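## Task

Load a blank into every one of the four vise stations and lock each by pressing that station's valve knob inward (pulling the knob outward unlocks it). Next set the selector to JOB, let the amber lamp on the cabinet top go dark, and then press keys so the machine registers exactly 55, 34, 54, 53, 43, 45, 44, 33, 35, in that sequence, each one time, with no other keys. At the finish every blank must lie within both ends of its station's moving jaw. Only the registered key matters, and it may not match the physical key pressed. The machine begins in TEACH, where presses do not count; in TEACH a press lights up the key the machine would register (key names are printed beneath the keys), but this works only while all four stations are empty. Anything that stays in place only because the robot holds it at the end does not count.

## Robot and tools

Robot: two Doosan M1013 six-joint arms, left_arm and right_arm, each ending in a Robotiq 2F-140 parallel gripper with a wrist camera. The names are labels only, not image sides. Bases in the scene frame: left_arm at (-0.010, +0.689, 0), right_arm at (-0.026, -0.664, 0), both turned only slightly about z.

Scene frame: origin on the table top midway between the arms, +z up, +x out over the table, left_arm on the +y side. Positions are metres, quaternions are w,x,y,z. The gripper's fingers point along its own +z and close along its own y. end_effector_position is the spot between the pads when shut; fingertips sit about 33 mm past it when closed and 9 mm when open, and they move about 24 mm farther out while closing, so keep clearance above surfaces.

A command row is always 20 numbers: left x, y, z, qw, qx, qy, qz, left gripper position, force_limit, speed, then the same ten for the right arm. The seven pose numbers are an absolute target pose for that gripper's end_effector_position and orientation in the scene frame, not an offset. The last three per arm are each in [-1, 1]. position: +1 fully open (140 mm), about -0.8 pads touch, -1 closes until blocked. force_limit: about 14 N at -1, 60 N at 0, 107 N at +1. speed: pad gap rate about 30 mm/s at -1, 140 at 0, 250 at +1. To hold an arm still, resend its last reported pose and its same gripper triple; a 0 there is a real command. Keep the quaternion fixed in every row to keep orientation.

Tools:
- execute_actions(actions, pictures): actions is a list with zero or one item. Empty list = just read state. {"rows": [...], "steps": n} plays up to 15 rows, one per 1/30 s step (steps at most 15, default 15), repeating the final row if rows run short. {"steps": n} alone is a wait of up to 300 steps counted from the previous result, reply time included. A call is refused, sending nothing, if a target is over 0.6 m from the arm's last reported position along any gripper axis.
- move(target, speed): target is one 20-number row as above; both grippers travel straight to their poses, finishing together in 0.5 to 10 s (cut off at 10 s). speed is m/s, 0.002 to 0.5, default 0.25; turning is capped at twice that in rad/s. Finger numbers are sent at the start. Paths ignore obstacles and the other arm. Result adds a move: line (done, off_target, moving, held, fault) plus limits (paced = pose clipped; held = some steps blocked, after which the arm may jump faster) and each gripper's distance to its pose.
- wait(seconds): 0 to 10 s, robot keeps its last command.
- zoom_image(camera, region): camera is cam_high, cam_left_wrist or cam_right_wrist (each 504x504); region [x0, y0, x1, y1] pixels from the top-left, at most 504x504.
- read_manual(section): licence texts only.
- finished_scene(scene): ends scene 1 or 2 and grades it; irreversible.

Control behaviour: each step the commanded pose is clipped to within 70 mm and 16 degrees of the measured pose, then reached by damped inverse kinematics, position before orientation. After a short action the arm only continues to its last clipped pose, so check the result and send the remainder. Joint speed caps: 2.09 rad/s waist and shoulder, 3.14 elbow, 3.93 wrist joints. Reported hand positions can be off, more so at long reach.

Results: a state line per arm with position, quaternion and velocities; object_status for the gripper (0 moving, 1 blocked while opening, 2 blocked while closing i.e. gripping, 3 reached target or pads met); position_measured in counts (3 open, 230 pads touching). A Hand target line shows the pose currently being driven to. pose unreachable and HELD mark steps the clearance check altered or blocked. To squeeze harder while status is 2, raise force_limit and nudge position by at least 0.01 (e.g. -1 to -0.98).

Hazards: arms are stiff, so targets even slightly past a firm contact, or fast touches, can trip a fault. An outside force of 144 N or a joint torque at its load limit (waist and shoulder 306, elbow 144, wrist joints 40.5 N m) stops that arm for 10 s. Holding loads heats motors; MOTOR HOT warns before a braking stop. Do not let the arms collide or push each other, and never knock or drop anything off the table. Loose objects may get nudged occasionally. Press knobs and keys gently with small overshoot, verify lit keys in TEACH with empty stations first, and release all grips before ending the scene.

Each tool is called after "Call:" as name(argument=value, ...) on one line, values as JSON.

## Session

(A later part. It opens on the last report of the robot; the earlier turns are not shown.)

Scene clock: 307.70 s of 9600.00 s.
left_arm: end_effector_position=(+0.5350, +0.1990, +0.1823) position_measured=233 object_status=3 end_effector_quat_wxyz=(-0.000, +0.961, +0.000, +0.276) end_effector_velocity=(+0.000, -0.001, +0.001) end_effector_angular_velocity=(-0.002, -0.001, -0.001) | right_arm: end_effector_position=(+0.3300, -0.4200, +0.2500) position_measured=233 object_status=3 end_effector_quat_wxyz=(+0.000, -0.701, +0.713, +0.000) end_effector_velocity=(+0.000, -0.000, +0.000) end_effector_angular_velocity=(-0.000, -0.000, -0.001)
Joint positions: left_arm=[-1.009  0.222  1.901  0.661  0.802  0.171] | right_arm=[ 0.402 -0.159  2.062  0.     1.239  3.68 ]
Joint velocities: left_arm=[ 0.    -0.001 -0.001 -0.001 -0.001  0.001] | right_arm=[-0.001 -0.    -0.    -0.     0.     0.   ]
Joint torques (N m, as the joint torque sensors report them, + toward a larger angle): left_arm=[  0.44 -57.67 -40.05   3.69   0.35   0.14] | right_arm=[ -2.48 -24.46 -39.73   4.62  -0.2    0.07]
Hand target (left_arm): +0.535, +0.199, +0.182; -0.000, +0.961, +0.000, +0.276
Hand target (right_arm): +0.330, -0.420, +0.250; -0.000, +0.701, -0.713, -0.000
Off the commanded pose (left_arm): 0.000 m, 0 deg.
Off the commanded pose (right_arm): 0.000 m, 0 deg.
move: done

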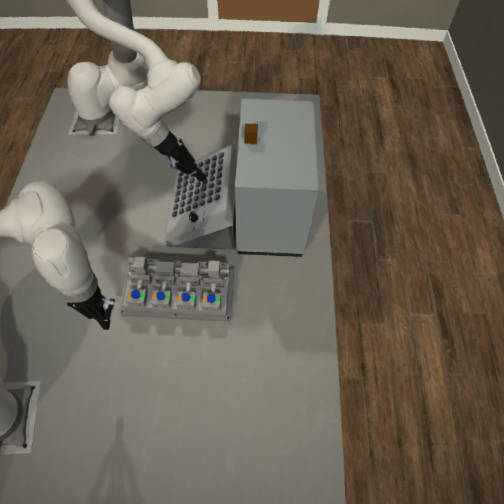

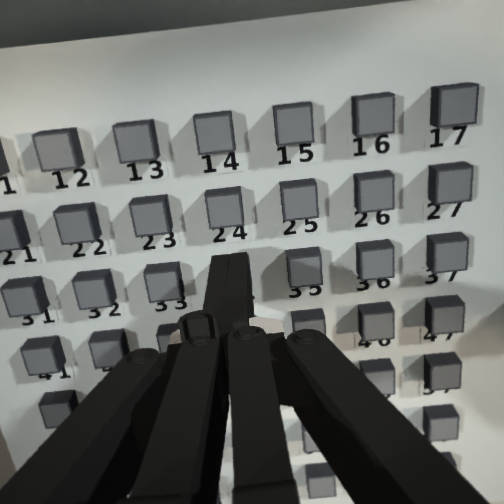

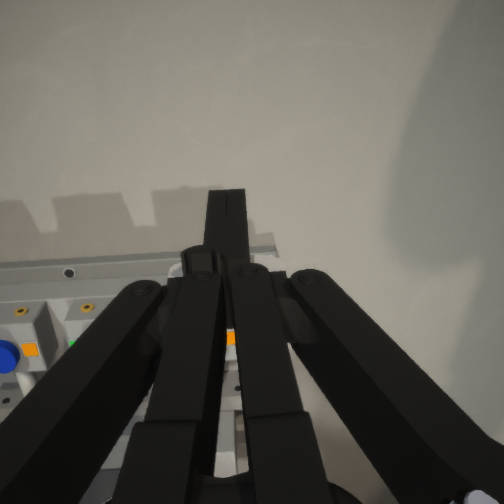

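Now 34, 36, 35, 24, 26.

Call:
move(target=[0.5415,0.199,0.1718,0,0.961,0,0.276,-1,0,0,0.33,-0.42,0.25,0,0.701,-0.713,0,-1,0,0], speed=0.015)

Call:
execute_actions(actions=[{"rows":[[0.535,0.199,0.1823,0,0.961,0,0.276,-1,0,0,0.33,-0.42,0.25,0,0.701,-0.713,0,-1,0,0]],"steps":8}], pictures=false)

Call:
move(target=[0.535,0.131,0.1823,0,0.961,0,0.276,-1,0,0,0.33,-0.42,0.25,0,0.701,-0.713,0,-1,0,0], speed=0.15)

Call:
move(target=[0.5415,0.131,0.1719,0,0.961,0,0.276,-1,0,0,0.33,-0.42,0.25,0,0.701,-0.713,0,-1,0,0], speed=0.015)

Call:
execute_actions(actions=[{"rows":[[0.535,0.131,0.1823,0,0.961,0,0.276,-1,0,0,0.33,-0.42,0.25,0,0.701,-0.713,0,-1,0,0]],"steps":8}], pictures=false)

Call:
move(target=[0.535,0.165,0.1823,0,0.961,0,0.276,-1,0,0,0.33,-0.42,0.25,0,0.701,-0.713,0,-1,0,0], speed=0.15)

Call:
move(target=[0.5415,0.165,0.1719,0,0.961,0,0.276,-1,0,0,0.33,-0.42,0.25,0,0.701,-0.713,0,-1,0,0], speed=0.015)

Call:
execute_actions(actions=[{"rows":[[0.535,0.165,0.1823,0,0.961,0,0.276,-1,0,0,0.33,-0.42,0.25,0,0.701,-0.713,0,-1,0,0]],"steps":8}], pictures=false)

Call:
move(target=[0.563,0.199,0.2015,0,0.961,0,0.276,-1,0,0,0.33,-0.42,0.25,0,0.701,-0.713,0,-1,0,0], speed=0.15)

Call:
move(target=[0.5696,0.199,0.1909,0,0.961,0,0.276,-1,0,0,0.33,-0.42,0.25,0,0.701,-0.713,0,-1,0,0], speed=0.015)

Call:
execute_actions(actions=[{"rows":[[0.563,0.199,0.2015,0,0.961,0,0.276,-1,0,0,0.33,-0.42,0.25,0,0.701,-0.713,0,-1,0,0]],"steps":8}], pictures=false)

Call:
move(target=[0.563,0.131,0.2015,0,0.961,0,0.276,-1,0,0,0.33,-0.42,0.25,0,0.701,-0.713,0,-1,0,0], speed=0.15)

Call:
move(target=[0.5696,0.131,0.191,0,0.961,0,0.276,-1,0,0,0.33,-0.42,0.25,0,0.701,-0.713,0,-1,0,0], speed=0.015)

Call:
move(target=[0.54,0.131,0.24,0,0.961,0,0.276,-1,0,0,0.33,-0.42,0.25,0,0.701,-0.713,0,-1,0,0], speed=0.15)

Call:
finished_scene(scene=2)

Scene clock: 339.73 s of 9600.00 s.
left_arm: end_effector_position=(+0.5415, +0.1990, +0.1718) position_measured=233 object_status=3 end_effector_quat_wxyz=(+0.000, +0.961, -0.000, +0.276) end_effector_velocity=(-0.000, -0.000, -0.001) end_effector_angular_velocity=(+0.000, -0.000, -0.001) | right_arm: end_effector_position=(+0.3300, -0.4200, +0.2500) position_measured=233 object_status=3 end_effector_quat_wxyz=(+0.000, -0.701, +0.713, -0.000) end_effector_velocity=(-0.000, +0.000, +0.000) end_effector_angular_velocity=(-0.000, -0.000, +0.001)
Joint positions: left_arm=[-1.     0.237  1.904  0.671  0.783  0.164] | right_arm=[ 0.402 -0.159  2.062  0.     1.239  3.68 ]
Joint velocities: left_arm=[-0.     0.001  0.     0.001 -0.001  0.   ] | right_arm=[ 0.001 -0.     0.    -0.     0.     0.   ]
Joint torques (N m, as the joint torque sensors report them, + toward a larger angle): left_arm=[  1.44 -53.91 -35.52   2.86  -0.04   0.24] | right_arm=[ -2.37 -25.65 -39.39   4.43  -0.16   0.01]
Hand target (left_arm): +0.541, +0.199, +0.172; +0.000, +0.961, -0.000, +0.276
Hand target (right_arm): +0.330, -0.420, +0.250; -0.000, +0.701, -0.713, -0.000
Off the commanded pose (left_arm): 0.000 m, 0 deg.
Off the commanded pose (right_arm): 0.000 m, 0 deg.
After step 90, 28.00 s passed at rest.
move: done

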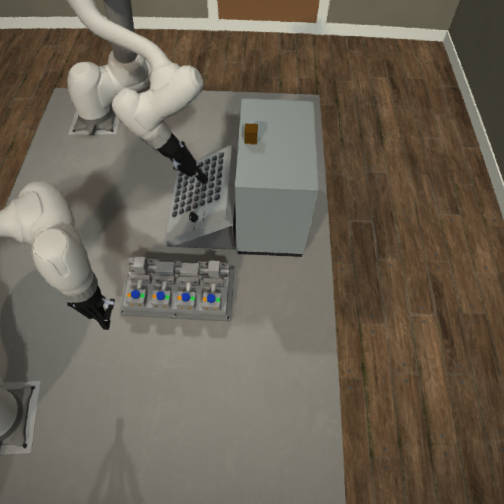

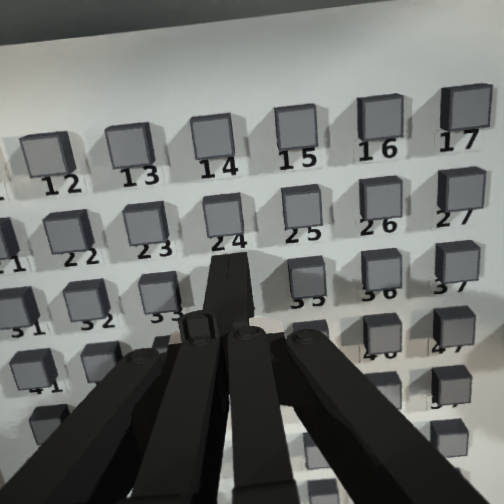

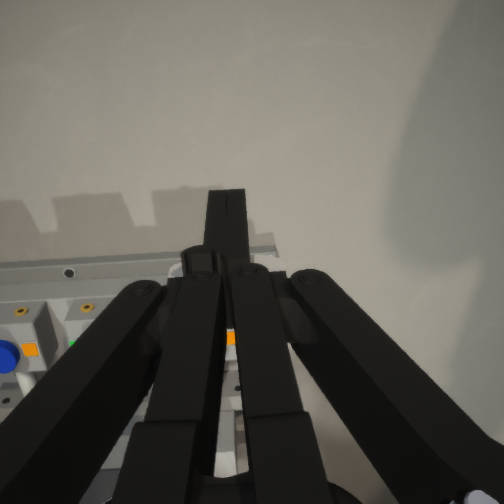

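Scene clock: 340.00 s of 9600.00 s.
left_arm: end_effector_position=(+0.5350, +0.1991, +0.1820) position_measured=233 object_status=3 end_effector_quat_wxyz=(-0.000, +0.961, +0.000, +0.276) end_effector_velocity=(-0.000, -0.000, +0.003) end_effector_angular_velocity=(-0.001, -0.001, +0.000) | right_arm: end_effector_position=(+0.3300, -0.4200, +0.2500) position_measured=233 object_status=3 end_effector_quat_wxyz=(+0.000, -0.701, +0.713, +0.000) end_effector_velocity=(+0.000, +0.000, -0.000) end_effector_angular_velocity=(-0.000, -0.000, +0.000)
Joint positions: left_arm=[-1.009  0.222  1.902  0.661  0.802  0.171] | right_arm=[ 0.402 -0.159  2.062  0.     1.239  3.68 ]
Joint velocities: left_arm=[-0.001 -0.003 -0.003 -0.002  0.004  0.002] | right_arm=[ 0.  0. -0. -0. -0. -0.]
Joint torques (N m, as the joint torque sensors report them, + toward a larger angle): left_arm=[ -0.12 -58.03 -39.58   3.28   0.25  -0.01] | right_arm=[ -2.64 -24.86 -39.56   4.45  -0.12   0.23]
Hand target (left_arm): +0.535, +0.199, +0.182; -0.000, +0.961, +0.000, +0.276
Hand target (right_arm): +0.330, -0.420, +0.250; -0.000, +0.701, -0.713, -0.000
Off the commanded pose (left_arm): 0.000 m, 0 deg.
Off the commanded pose (right_arm): 0.000 m, 0 deg.
Steps of this call (steps 1 to 8: all 8 steps of this action). Readings (end_effector_position | what the end effector reports):
1: left_arm (+0.5414, +0.1990, +0.1721) | right_arm (+0.3300, -0.4200, +0.2500) | left_arm position_measured=233 object_status=3 | right_arm position_measured=233 object_status=3
2: left_arm (+0.5394, +0.1995, +0.1745) | right_arm (+0.3300, -0.4200, +0.2500) | left_arm position_measured=233 object_status=3 | right_arm position_measured=233 object_status=3
4: left_arm (+0.5360, +0.1993, +0.1807) | right_arm (+0.3300, -0.4200, +0.2500) | left_arm position_measured=233 object_status=3 | right_arm position_measured=233 object_status=3
8: the state above

Scene clock: 341.03 s of 9600.00 s.
left_arm: end_effector_position=(+0.5349, +0.1310, +0.1823) position_measured=233 object_status=3 end_effector_quat_wxyz=(+0.000, +0.961, +0.000, +0.276) end_effector_velocity=(-0.001, -0.001, -0.001) end_effector_angular_velocity=(+0.000, +0.002, -0.001) | right_arm: end_effector_position=(+0.3300, -0.4200, +0.2500) position_measured=233 object_status=3 end_effector_quat_wxyz=(+0.000, -0.701, +0.713, +0.000) end_effector_velocity=(+0.001, -0.000, +0.000) end_effector_angular_velocity=(-0.000, -0.000, -0.002)
Joint positions: left_arm=[-1.066  0.302  1.795  0.653  0.853  0.141] | right_arm=[ 0.402 -0.159  2.062  0.     1.239  3.68 ]
Joint velocities: left_arm=[-0.001  0.002 -0.001 -0.002 -0.     0.   ] | right_arm=[-0.002  0.    -0.001 -0.     0.     0.   ]
Joint torques (N m, as the joint torque sensors report them, + toward a larger angle): left_arm=[  0.86 -67.49 -39.69   3.55   0.46   0.31] | right_arm=[ -2.17 -25.66 -39.99   4.4   -0.03   0.07]
Hand target (left_arm): +0.535, +0.131, +0.182; +0.000, +0.961, +0.000, +0.276
Hand target (right_arm): +0.330, -0.420, +0.250; -0.000, +0.701, -0.713, -0.000
Off the commanded pose (left_arm): 0.000 m, 0 deg.
Off the commanded pose (right_arm): 0.000 m, 0 deg.
move: done

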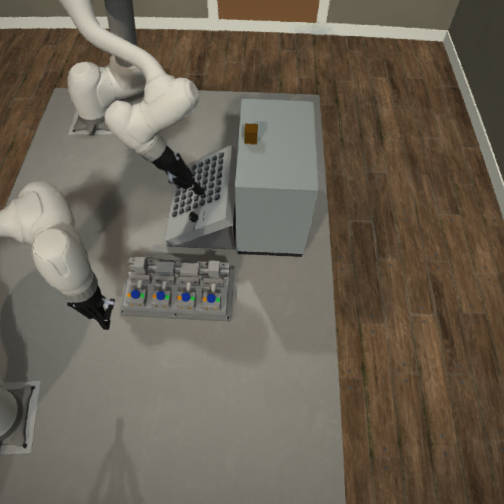

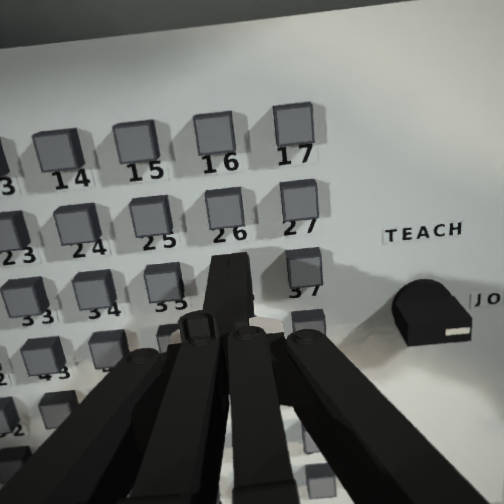

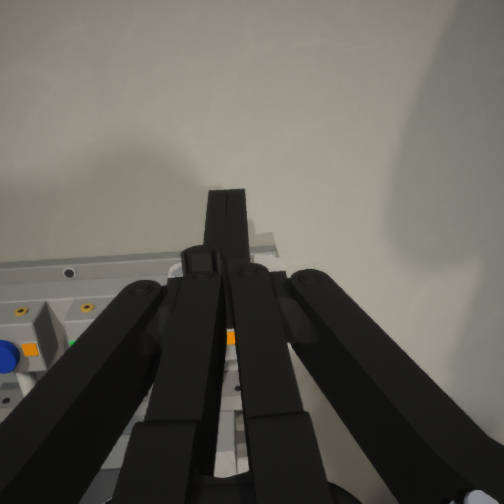

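Scene clock: 342.07 s of 9600.00 s.
left_arm: end_effector_position=(+0.5415, +0.1310, +0.1720) position_measured=233 object_status=3 end_effector_quat_wxyz=(+0.000, +0.961, +0.000, +0.276) end_effector_velocity=(+0.001, +0.000, +0.000) end_effector_angular_velocity=(+0.001, -0.002, -0.001) | right_arm: end_effector_position=(+0.3300, -0.4200, +0.2500) position_measured=233 object_status=3 end_effector_quat_wxyz=(+0.000, -0.701, +0.713, -0.000) end_effector_velocity=(-0.000, -0.000, +0.000) end_effector_angular_velocity=(-0.000, -0.000, -0.000)
Joint positions: left_arm=[-1.057  0.315  1.797  0.661  0.836  0.135] | right_arm=[ 0.402 -0.159  2.062  0.     1.239  3.68 ]
Joint velocities: left_arm=[ 0.001  0.001 -0.001  0.003 -0.001 -0.   ] | right_arm=[-0.    -0.001  0.    -0.     0.    -0.   ]
Joint torques (N m, as the joint torque sensors report them, + toward a larger angle): left_arm=[  3.81 -58.09 -35.64   3.69  -0.55   0.14] | right_arm=[ -0.06 -23.93 -39.88   4.52  -0.19   0.09]
Hand target (left_arm): +0.541, +0.131, +0.172; +0.000, +0.961, -0.000, +0.276
Hand target (right_arm): +0.330, -0.420, +0.250; -0.000, +0.701, -0.713, -0.000
Off the commanded pose (left_arm): 0.000 m, 0 deg.
Off the commanded pose (right_arm): 0.000 m, 0 deg.
move: done

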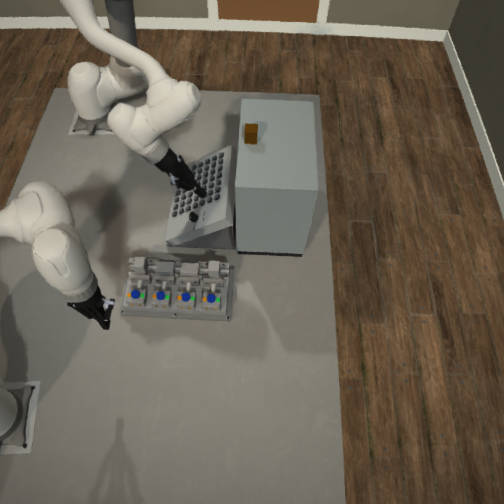

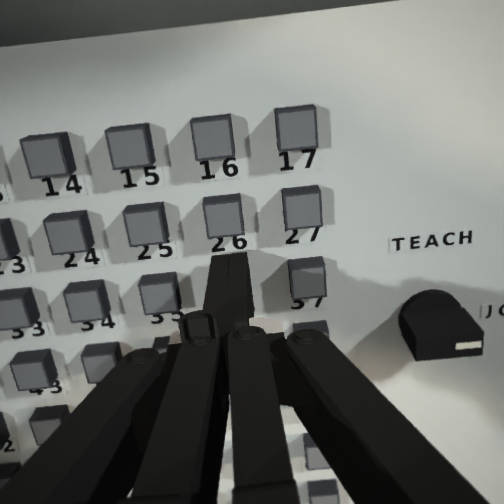

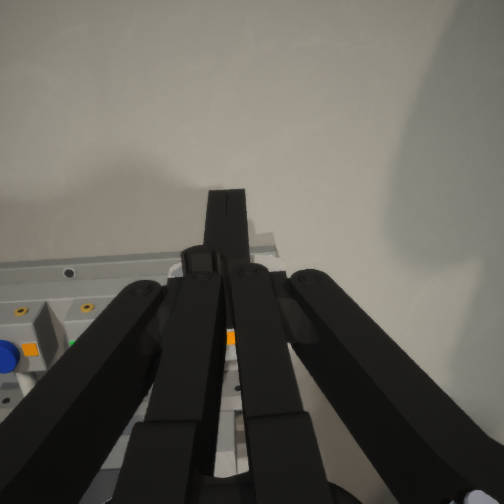

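Scene clock: 342.33 s of 9600.00 s.
left_arm: end_effector_position=(+0.5350, +0.1311, +0.1820) position_measured=233 object_status=3 end_effector_quat_wxyz=(-0.000, +0.961, +0.000, +0.276) end_effector_velocity=(-0.001, -0.001, +0.002) end_effector_angular_velocity=(-0.001, -0.001, -0.001) | right_arm: end_effector_position=(+0.3300, -0.4200, +0.2500) position_measured=233 object_status=3 end_effector_quat_wxyz=(+0.000, -0.701, +0.713, -0.000) end_effector_velocity=(+0.000, +0.000, +0.000) end_effector_angular_velocity=(+0.000, -0.001, +0.000)
Joint positions: left_arm=[-1.066  0.302  1.795  0.653  0.853  0.141] | right_arm=[ 0.402 -0.159  2.062  0.     1.239  3.68 ]
Joint velocities: left_arm=[-0.001 -0.002 -0.001 -0.001  0.002  0.002] | right_arm=[ 0.001 -0.    -0.    -0.    -0.     0.   ]
Joint torques (N m, as the joint torque sensors report them, + toward a larger angle): left_arm=[  0.83 -67.3  -40.13   3.59   0.68   0.22] | right_arm=[ -1.36 -26.56 -39.57   4.59  -0.09   0.3 ]
Hand target (left_arm): +0.535, +0.131, +0.182; -0.000, +0.961, +0.000, +0.276
Hand target (right_arm): +0.330, -0.420, +0.250; -0.000, +0.701, -0.713, -0.000
Off the commanded pose (left_arm): 0.000 m, 0 deg.
Off the commanded pose (right_arm): 0.000 m, 0 deg.
Steps of this call (steps 1 to 8: all 8 steps of this action). Readings (end_effector_position | what the end effector reports):
1: left_arm (+0.5414, +0.1310, +0.1722) | right_arm (+0.3300, -0.4200, +0.2500) | left_arm position_measured=233 object_status=3 | right_arm position_measured=233 object_status=3
2: left_arm (+0.5394, +0.1315, +0.1747) | right_arm (+0.3300, -0.4200, +0.2500) | left_arm position_measured=233 object_status=3 | right_arm position_measured=233 object_status=3
4: left_arm (+0.5360, +0.1313, +0.1807) | right_arm (+0.3300, -0.4200, +0.2500) | left_arm position_measured=233 object_status=3 | right_arm position_measured=233 object_status=3
8: the state above

Scene clock: 343.30 s of 9600.00 s.
left_arm: end_effector_position=(+0.5351, +0.1650, +0.1823) position_measured=233 object_status=3 end_effector_quat_wxyz=(-0.000, +0.961, -0.000, +0.276) end_effector_velocity=(-0.000, +0.000, -0.000) end_effector_angular_velocity=(-0.001, +0.001, -0.000) | right_arm: end_effector_position=(+0.3300, -0.4200, +0.2500) position_measured=233 object_status=3 end_effector_quat_wxyz=(+0.000, -0.701, +0.713, -0.000) end_effector_velocity=(-0.000, +0.000, -0.000) end_effector_angular_velocity=(+0.000, +0.000, +0.000)
Joint positions: left_arm=[-1.039  0.261  1.849  0.658  0.827  0.154] | right_arm=[ 0.402 -0.159  2.062  0.     1.239  3.68 ]
Joint velocities: left_arm=[ 0.001 -0.     0.001 -0.001 -0.002  0.   ] | right_arm=[ 0.001  0.    -0.     0.     0.     0.   ]
Joint torques (N m, as the joint torque sensors report them, + toward a larger angle): left_arm=[  0.29 -62.23 -39.48   3.59   0.4    0.3 ] | right_arm=[ -1.9  -24.67 -39.38   4.6   -0.34   0.  ]
Hand target (left_arm): +0.535, +0.165, +0.182; -0.000, +0.961, -0.000, +0.276
Hand target (right_arm): +0.330, -0.420, +0.250; -0.000, +0.701, -0.713, -0.000
Off the commanded pose (left_arm): 0.000 m, 0 deg.
Off the commanded pose (right_arm): 0.000 m, 0 deg.
move: done

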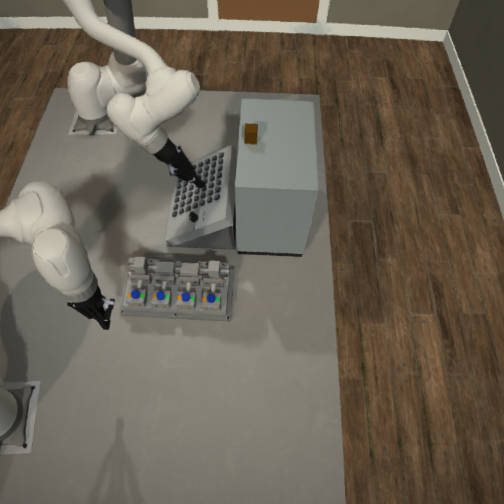

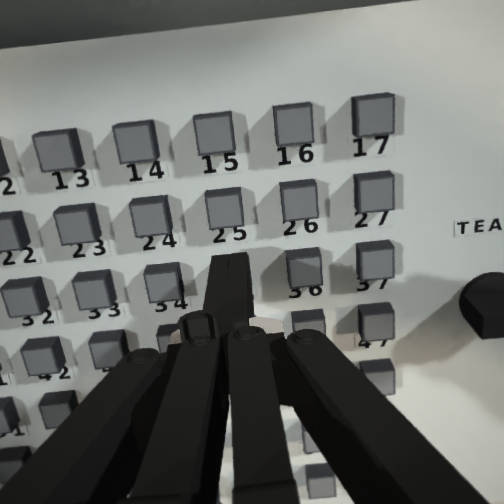

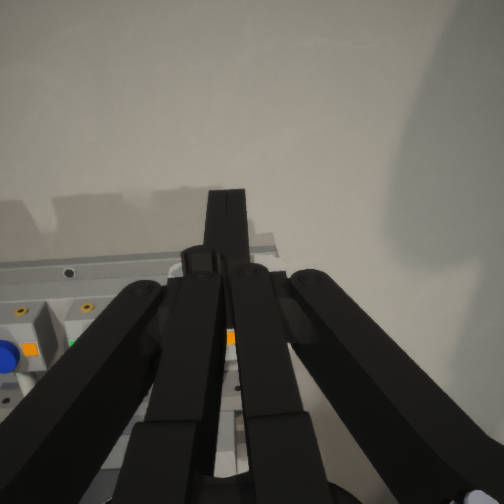

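Scene clock: 344.33 s of 9600.00 s.
left_arm: end_effector_position=(+0.5415, +0.1650, +0.1720) position_measured=233 object_status=3 end_effector_quat_wxyz=(+0.000, +0.961, -0.000, +0.276) end_effector_velocity=(-0.001, -0.001, -0.000) end_effector_angular_velocity=(-0.000, -0.000, -0.003) | right_arm: end_effector_position=(+0.3300, -0.4200, +0.2500) position_measured=233 object_status=3 end_effector_quat_wxyz=(+0.000, -0.701, +0.713, -0.000) end_effector_velocity=(+0.000, +0.000, +0.000) end_effector_angular_velocity=(+0.000, -0.000, +0.000)
Joint positions: left_arm=[-1.03   0.276  1.852  0.666  0.809  0.148] | right_arm=[ 0.402 -0.159  2.062  0.     1.239  3.68 ]
Joint velocities: left_arm=[-0.002  0.     0.     0.001 -0.001 -0.   ] | right_arm=[ 0.     0.    -0.001  0.     0.     0.   ]
Joint torques (N m, as the joint torque sensors report them, + toward a larger angle): left_arm=[  2.01 -55.9  -35.74   3.27  -0.06   0.24] | right_arm=[ -1.73 -24.   -39.79   4.44  -0.15   0.16]
Hand target (left_arm): +0.541, +0.165, +0.172; +0.000, +0.961, -0.000, +0.276
Hand target (right_arm): +0.330, -0.420, +0.250; -0.000, +0.701, -0.713, -0.000
Off the commanded pose (left_arm): 0.000 m, 0 deg.
Off the commanded pose (right_arm): 0.000 m, 0 deg.
move: done

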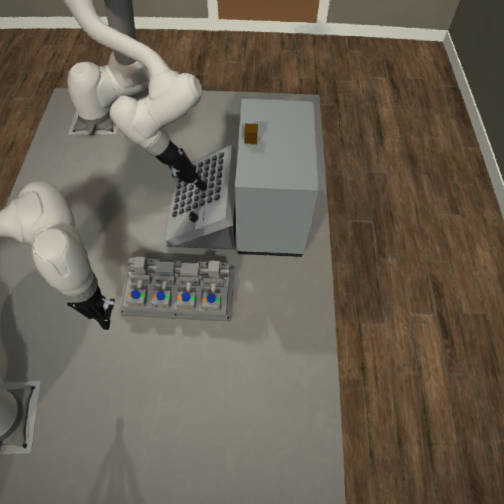

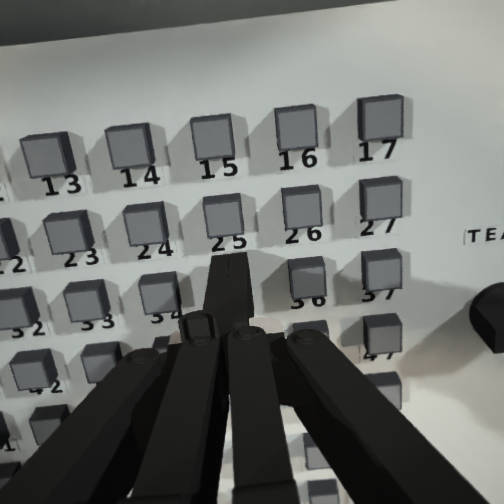

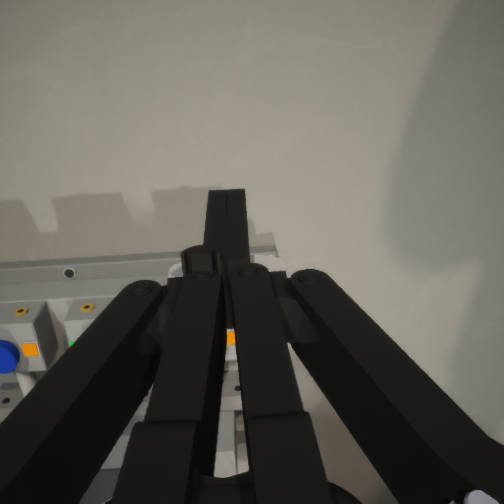

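Scene clock: 344.60 s of 9600.00 s.
left_arm: end_effector_position=(+0.5350, +0.1651, +0.1820) position_measured=233 object_status=3 end_effector_quat_wxyz=(-0.000, +0.961, +0.000, +0.276) end_effector_velocity=(-0.001, -0.001, +0.004) end_effector_angular_velocity=(-0.003, -0.002, -0.001) | right_arm: end_effector_position=(+0.3300, -0.4200, +0.2500) position_measured=233 object_status=3 end_effector_quat_wxyz=(+0.000, -0.701, +0.713, +0.000) end_effector_velocity=(-0.000, +0.000, +0.000) end_effector_angular_velocity=(+0.000, -0.000, +0.000)
Joint positions: left_arm=[-1.039  0.262  1.849  0.658  0.827  0.154] | right_arm=[ 0.402 -0.159  2.062  0.     1.239  3.68 ]
Joint velocities: left_arm=[-0.002 -0.004 -0.002 -0.001  0.003  0.002] | right_arm=[ 0.001 -0.    -0.     0.    -0.     0.001]
Joint torques (N m, as the joint torque sensors report them, + toward a larger angle): left_arm=[  1.67 -63.05 -40.62   3.53   0.29  -0.21] | right_arm=[ -2.13 -24.97 -39.82   4.58  -0.16   0.24]
Hand target (left_arm): +0.535, +0.165, +0.182; -0.000, +0.961, +0.000, +0.276
Hand target (right_arm): +0.330, -0.420, +0.250; -0.000, +0.701, -0.713, -0.000
Off the commanded pose (left_arm): 0.000 m, 0 deg.
Off the commanded pose (right_arm): 0.000 m, 0 deg.
Steps of this call (steps 1 to 8: all 8 steps of this action). Readings (end_effector_position | what the end effector reports):
1: left_arm (+0.5414, +0.1650, +0.1722) | right_arm (+0.3300, -0.4200, +0.2500) | left_arm position_measured=233 object_status=3 | right_arm position_measured=233 object_status=3
2: left_arm (+0.5394, +0.1655, +0.1746) | right_arm (+0.3300, -0.4200, +0.2500) | left_arm position_measured=233 object_status=3 | right_arm position_measured=233 object_status=3
4: left_arm (+0.5360, +0.1653, +0.1807) | right_arm (+0.3300, -0.4200, +0.2500) | left_arm position_measured=233 object_status=3 | right_arm position_measured=233 object_status=3
8: the state above

Scene clock: 345.60 s of 9600.00 s.
left_arm: end_effector_position=(+0.5630, +0.1990, +0.2014) position_measured=233 object_status=3 end_effector_quat_wxyz=(-0.000, +0.961, -0.000, +0.276) end_effector_velocity=(+0.001, -0.001, +0.001) end_effector_angular_velocity=(-0.003, -0.001, -0.000) | right_arm: end_effector_position=(+0.3300, -0.4200, +0.2500) position_measured=233 object_status=3 end_effector_quat_wxyz=(+0.000, -0.701, +0.713, -0.000) end_effector_velocity=(-0.001, +0.000, -0.000) end_effector_angular_velocity=(-0.000, -0.000, +0.001)
Joint positions: left_arm=[-0.972  0.23   1.85   0.631  0.817  0.241] | right_arm=[ 0.402 -0.159  2.062 -0.     1.239  3.68 ]
Joint velocities: left_arm=[ 0.001  0.    -0.002 -0.001 -0.002  0.001] | right_arm=[ 0.001 -0.     0.001 -0.    -0.     0.   ]
Joint torques (N m, as the joint torque sensors report them, + toward a larger angle): left_arm=[ -0.61 -59.42 -39.79   3.6    0.22   0.22] | right_arm=[ -2.52 -25.43 -39.57   4.6   -0.09  -0.08]
Hand target (left_arm): +0.563, +0.199, +0.202; -0.000, +0.961, +0.000, +0.276
Hand target (right_arm): +0.330, -0.420, +0.250; -0.000, +0.701, -0.713, -0.000
Off the commanded pose (left_arm): 0.000 m, 0 deg.
Off the commanded pose (right_arm): 0.000 m, 0 deg.
move: done

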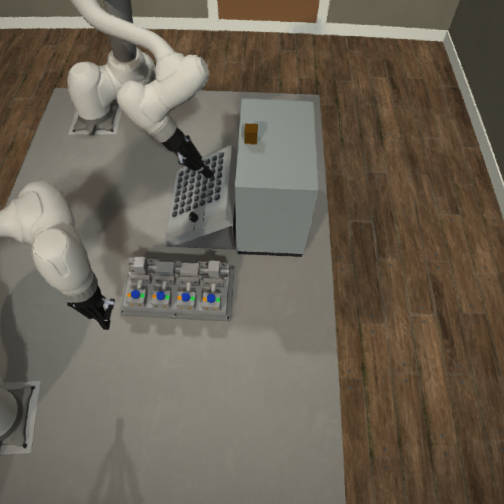

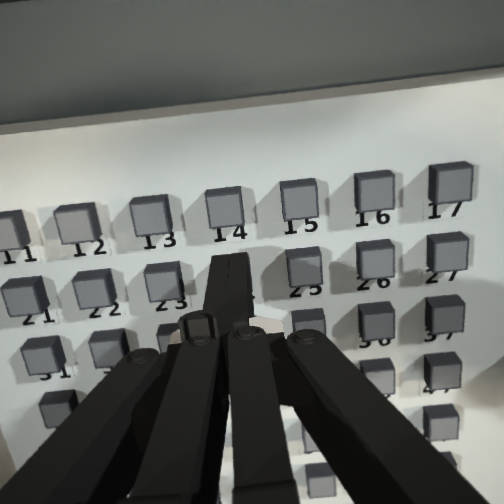

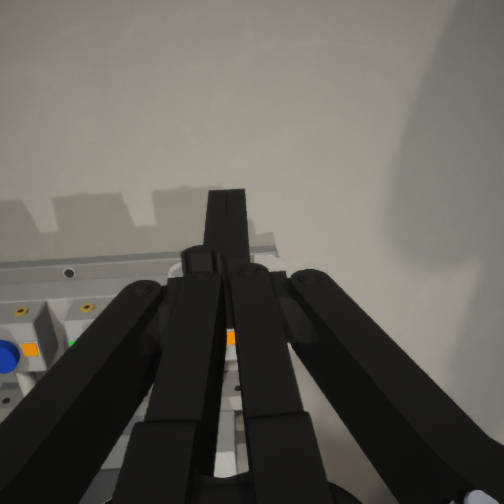

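Scene clock: 346.67 s of 9600.00 s.
left_arm: end_effector_position=(+0.5696, +0.1990, +0.1910) position_measured=233 object_status=3 end_effector_quat_wxyz=(+0.000, +0.961, -0.000, +0.276) end_effector_velocity=(+0.001, +0.000, +0.000) end_effector_angular_velocity=(-0.001, -0.000, +0.001) | right_arm: end_effector_position=(+0.3300, -0.4200, +0.2500) position_measured=233 object_status=3 end_effector_quat_wxyz=(+0.000, -0.701, +0.713, -0.000) end_effector_velocity=(+0.001, +0.000, +0.001) end_effector_angular_velocity=(+0.001, -0.002, -0.000)
Joint positions: left_arm=[-0.964  0.245  1.853  0.64   0.798  0.235] | right_arm=[ 0.402 -0.159  2.062  0.     1.239  3.68 ]
Joint velocities: left_arm=[ 0.001  0.    -0.    -0.001 -0.001  0.   ] | right_arm=[-0.    -0.    -0.001  0.    -0.    -0.   ]
Joint torques (N m, as the joint torque sensors report them, + toward a larger angle): left_arm=[  2.08 -53.85 -36.68   3.2   -0.29   0.23] | right_arm=[ -2.03 -23.96 -39.69   4.43  -0.12   0.09]
Hand target (left_arm): +0.570, +0.199, +0.191; +0.000, +0.961, -0.000, +0.276
Hand target (right_arm): +0.330, -0.420, +0.250; -0.000, +0.701, -0.713, -0.000
Off the commanded pose (left_arm): 0.000 m, 0 deg.
Off the commanded pose (right_arm): 0.000 m, 0 deg.
move: done

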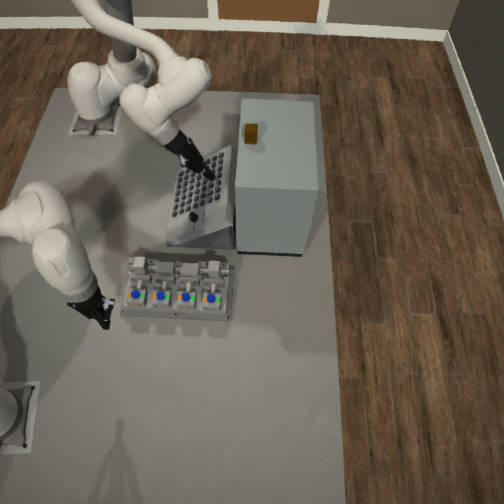

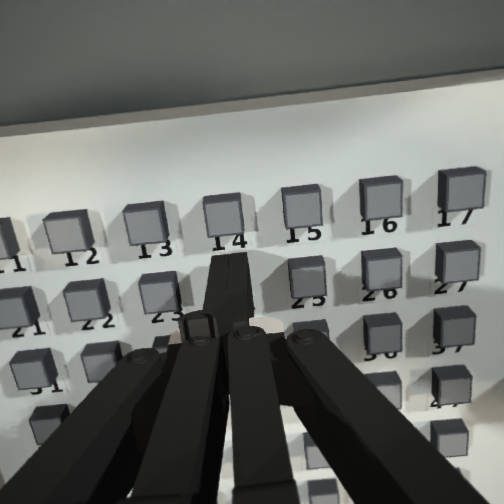

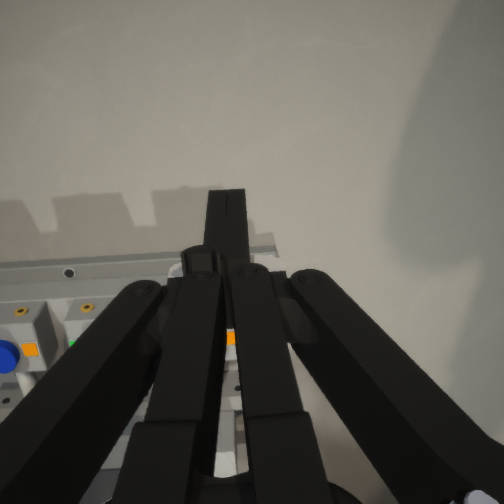

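Scene clock: 346.93 s of 9600.00 s.
left_arm: end_effector_position=(+0.5630, +0.1991, +0.2012) position_measured=233 object_status=3 end_effector_quat_wxyz=(-0.000, +0.961, +0.000, +0.276) end_effector_velocity=(-0.002, -0.000, +0.001) end_effector_angular_velocity=(+0.003, +0.000, -0.002) | right_arm: end_effector_position=(+0.3300, -0.4200, +0.2500) position_measured=233 object_status=3 end_effector_quat_wxyz=(+0.000, -0.701, +0.713, +0.000) end_effector_velocity=(+0.000, +0.000, +0.000) end_effector_angular_velocity=(+0.000, -0.000, -0.000)
Joint positions: left_arm=[-0.972  0.23   1.851  0.632  0.816  0.241] | right_arm=[ 0.402 -0.159  2.062  0.     1.239  3.68 ]
Joint velocities: left_arm=[-0.003 -0.001 -0.001 -0.001  0.005  0.003] | right_arm=[-0.  0. -0.  0. -0. -0.]
Joint torques (N m, as the joint torque sensors report them, + toward a larger angle): left_arm=[  1.8  -58.55 -40.91   3.98   0.17   0.46] | right_arm=[ -2.73 -26.01 -39.88   4.53  -0.1    0.2 ]
Hand target (left_arm): +0.563, +0.199, +0.202; -0.000, +0.961, +0.000, +0.276
Hand target (right_arm): +0.330, -0.420, +0.250; -0.000, +0.701, -0.713, -0.000
Off the commanded pose (left_arm): 0.000 m, 0 deg.
Off the commanded pose (right_arm): 0.000 m, 0 deg.
Steps of this call (steps 1 to 8: all 8 steps of this action). Readings (end_effector_position | what the end effector reports):
1: left_arm (+0.5695, +0.1990, +0.1912) | right_arm (+0.3300, -0.4200, +0.2500) | left_arm position_measured=233 object_status=3 | right_arm position_measured=233 object_status=3
2: left_arm (+0.5674, +0.1994, +0.1936) | right_arm (+0.3300, -0.4200, +0.2500) | left_arm position_measured=233 object_status=3 | right_arm position_measured=233 object_status=3
4: left_arm (+0.5640, +0.1993, +0.1999) | right_arm (+0.3300, -0.4200, +0.2500) | left_arm position_measured=233 object_status=3 | right_arm position_measured=233 object_status=3
8: the state above

Scene clock: 347.97 s of 9600.00 s.
left_arm: end_effector_position=(+0.5629, +0.1310, +0.2015) position_measured=233 object_status=3 end_effector_quat_wxyz=(+0.000, +0.961, +0.000, +0.276) end_effector_velocity=(+0.000, -0.000, -0.000) end_effector_angular_velocity=(-0.000, +0.001, +0.001) | right_arm: end_effector_position=(+0.3300, -0.4200, +0.2500) position_measured=233 object_status=3 end_effector_quat_wxyz=(+0.000, -0.701, +0.713, -0.000) end_effector_velocity=(+0.000, +0.000, +0.000) end_effector_angular_velocity=(+0.000, -0.000, +0.000)
Joint positions: left_arm=[-1.03   0.309  1.745  0.627  0.868  0.207] | right_arm=[ 0.402 -0.159  2.062 -0.     1.239  3.68 ]
Joint velocities: left_arm=[ 0.001  0.001 -0.001 -0.001  0.    -0.   ] | right_arm=[ 0.001  0.    -0.001 -0.     0.     0.   ]
Joint torques (N m, as the joint torque sensors report them, + toward a larger angle): left_arm=[  0.65 -68.43 -41.31   3.73   0.34   0.22] | right_arm=[ -2.15 -24.52 -39.36   4.75  -0.15   0.06]
Hand target (left_arm): +0.563, +0.131, +0.201; +0.000, +0.961, +0.000, +0.276
Hand target (right_arm): +0.330, -0.420, +0.250; -0.000, +0.701, -0.713, -0.000
Off the commanded pose (left_arm): 0.000 m, 0 deg.
Off the commanded pose (right_arm): 0.000 m, 0 deg.
move: done

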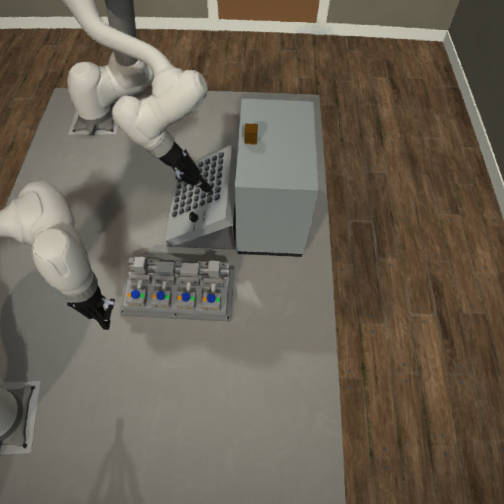

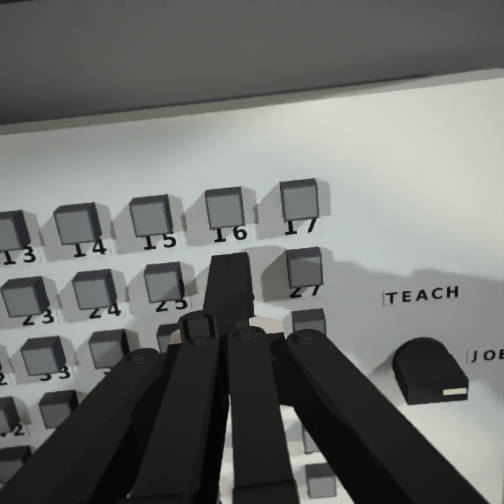

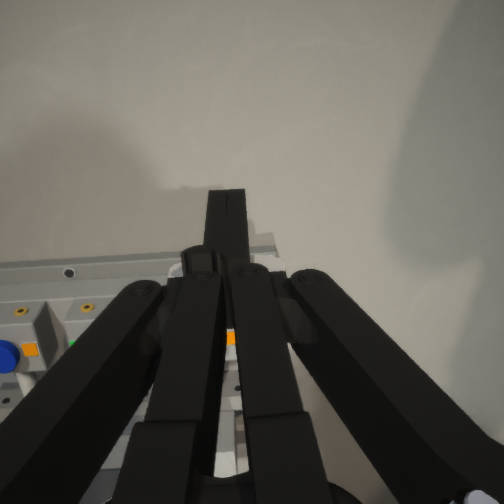

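Scene clock: 349.03 s of 9600.00 s.
left_arm: end_effector_position=(+0.5696, +0.1310, +0.1911) position_measured=233 object_status=3 end_effector_quat_wxyz=(+0.000, +0.961, +0.000, +0.276) end_effector_velocity=(+0.001, -0.001, +0.001) end_effector_angular_velocity=(-0.002, -0.000, +0.000) | right_arm: end_effector_position=(+0.3300, -0.4200, +0.2500) position_measured=233 object_status=3 end_effector_quat_wxyz=(+0.000, -0.701, +0.713, -0.000) end_effector_velocity=(-0.000, +0.001, +0.000) end_effector_angular_velocity=(+0.000, -0.000, +0.001)
Joint positions: left_arm=[-1.022  0.323  1.747  0.634  0.851  0.202] | right_arm=[ 0.402 -0.159  2.062  0.     1.239  3.68 ]
Joint velocities: left_arm=[ 0.001  0.    -0.002 -0.001 -0.001 -0.   ] | right_arm=[ 0.002 -0.    -0.     0.    -0.     0.   ]
Joint torques (N m, as the joint torque sensors report them, + toward a larger angle): left_arm=[  4.82 -57.11 -36.15   3.9   -0.85   0.3 ] | right_arm=[ -1.01 -24.67 -39.94   4.65  -0.19   0.23]
Hand target (left_arm): +0.570, +0.131, +0.191; +0.000, +0.961, -0.000, +0.276
Hand target (right_arm): +0.330, -0.420, +0.250; -0.000, +0.701, -0.713, -0.000
Off the commanded pose (left_arm): 0.000 m, 0 deg.
Off the commanded pose (right_arm): 0.000 m, 0 deg.
move: done

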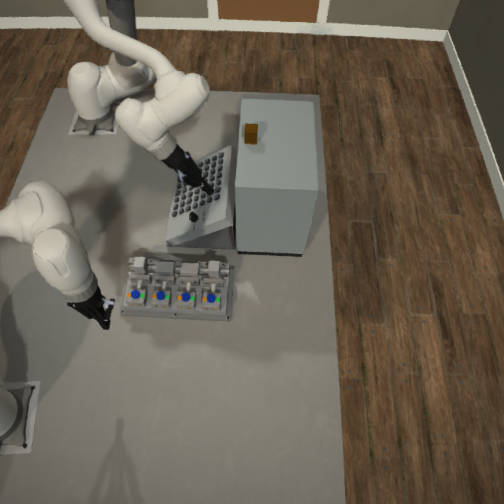

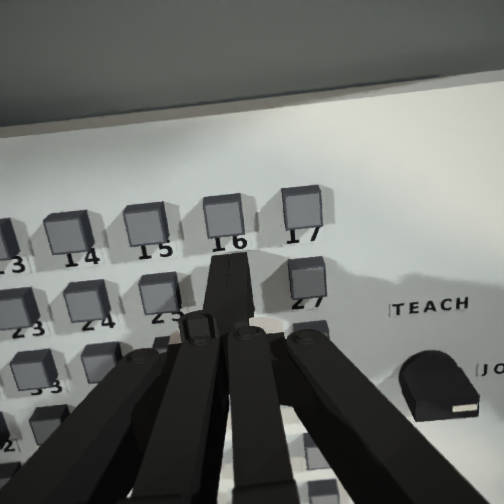

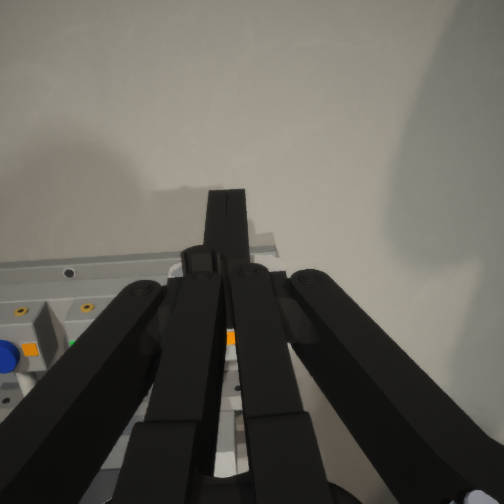

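Scene clock: 349.80 s of 9600.00 s.
left_arm: end_effector_position=(+0.5400, +0.1310, +0.2400) position_measured=233 object_status=3 end_effector_quat_wxyz=(-0.000, +0.961, +0.000, +0.276) end_effector_velocity=(-0.000, -0.001, +0.001) end_effector_angular_velocity=(-0.001, +0.000, +0.000) | right_arm: end_effector_position=(+0.3300, -0.4200, +0.2500) position_measured=233 object_status=3 end_effector_quat_wxyz=(+0.000, -0.701, +0.713, -0.000) end_effector_velocity=(+0.001, -0.001, -0.000) end_effector_angular_velocity=(-0.000, -0.000, -0.002)
Joint positions: left_arm=[-1.059  0.262  1.731  0.603  0.932  0.224] | right_arm=[ 0.402 -0.159  2.062 -0.     1.239  3.68 ]
Joint velocities: left_arm=[-0.001 -0.    -0.001 -0.001  0.001  0.   ] | right_arm=[-0.002 -0.     0.    -0.    -0.    -0.   ]
Joint torques (N m, as the joint torque sensors report them, + toward a larger angle): left_arm=[  0.87 -64.57 -41.54   3.89   0.22   0.24] | right_arm=[ -2.1  -25.13 -40.01   4.55  -0.25   0.05]
Hand target (left_arm): +0.540, +0.131, +0.240; -0.000, +0.961, +0.000, +0.276
Hand target (right_arm): +0.330, -0.420, +0.250; -0.000, +0.701, -0.713, -0.000
Off the commanded pose (left_arm): 0.000 m, 0 deg.
Off the commanded pose (right_arm): 0.000 m, 0 deg.
move: done

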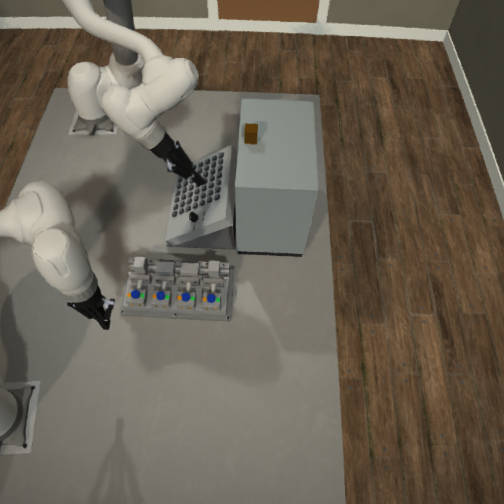

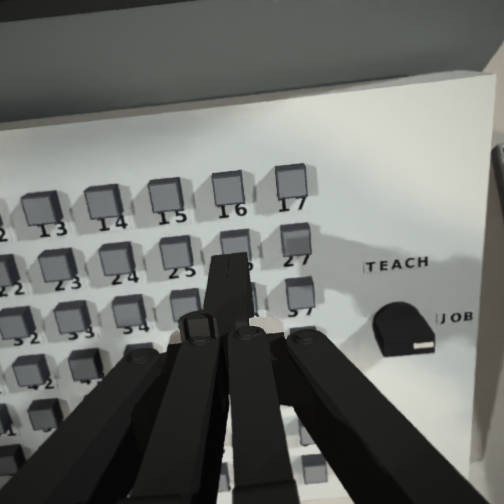

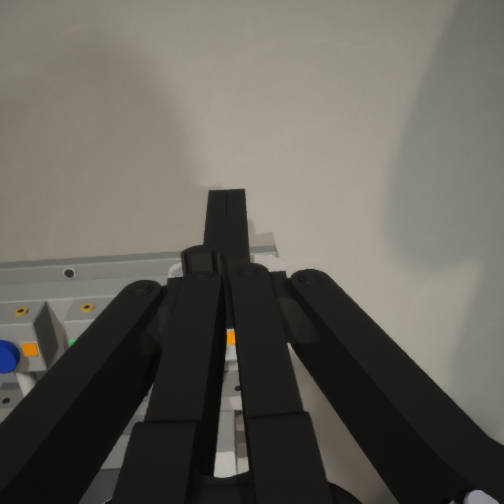

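The scene is finished: the task was done.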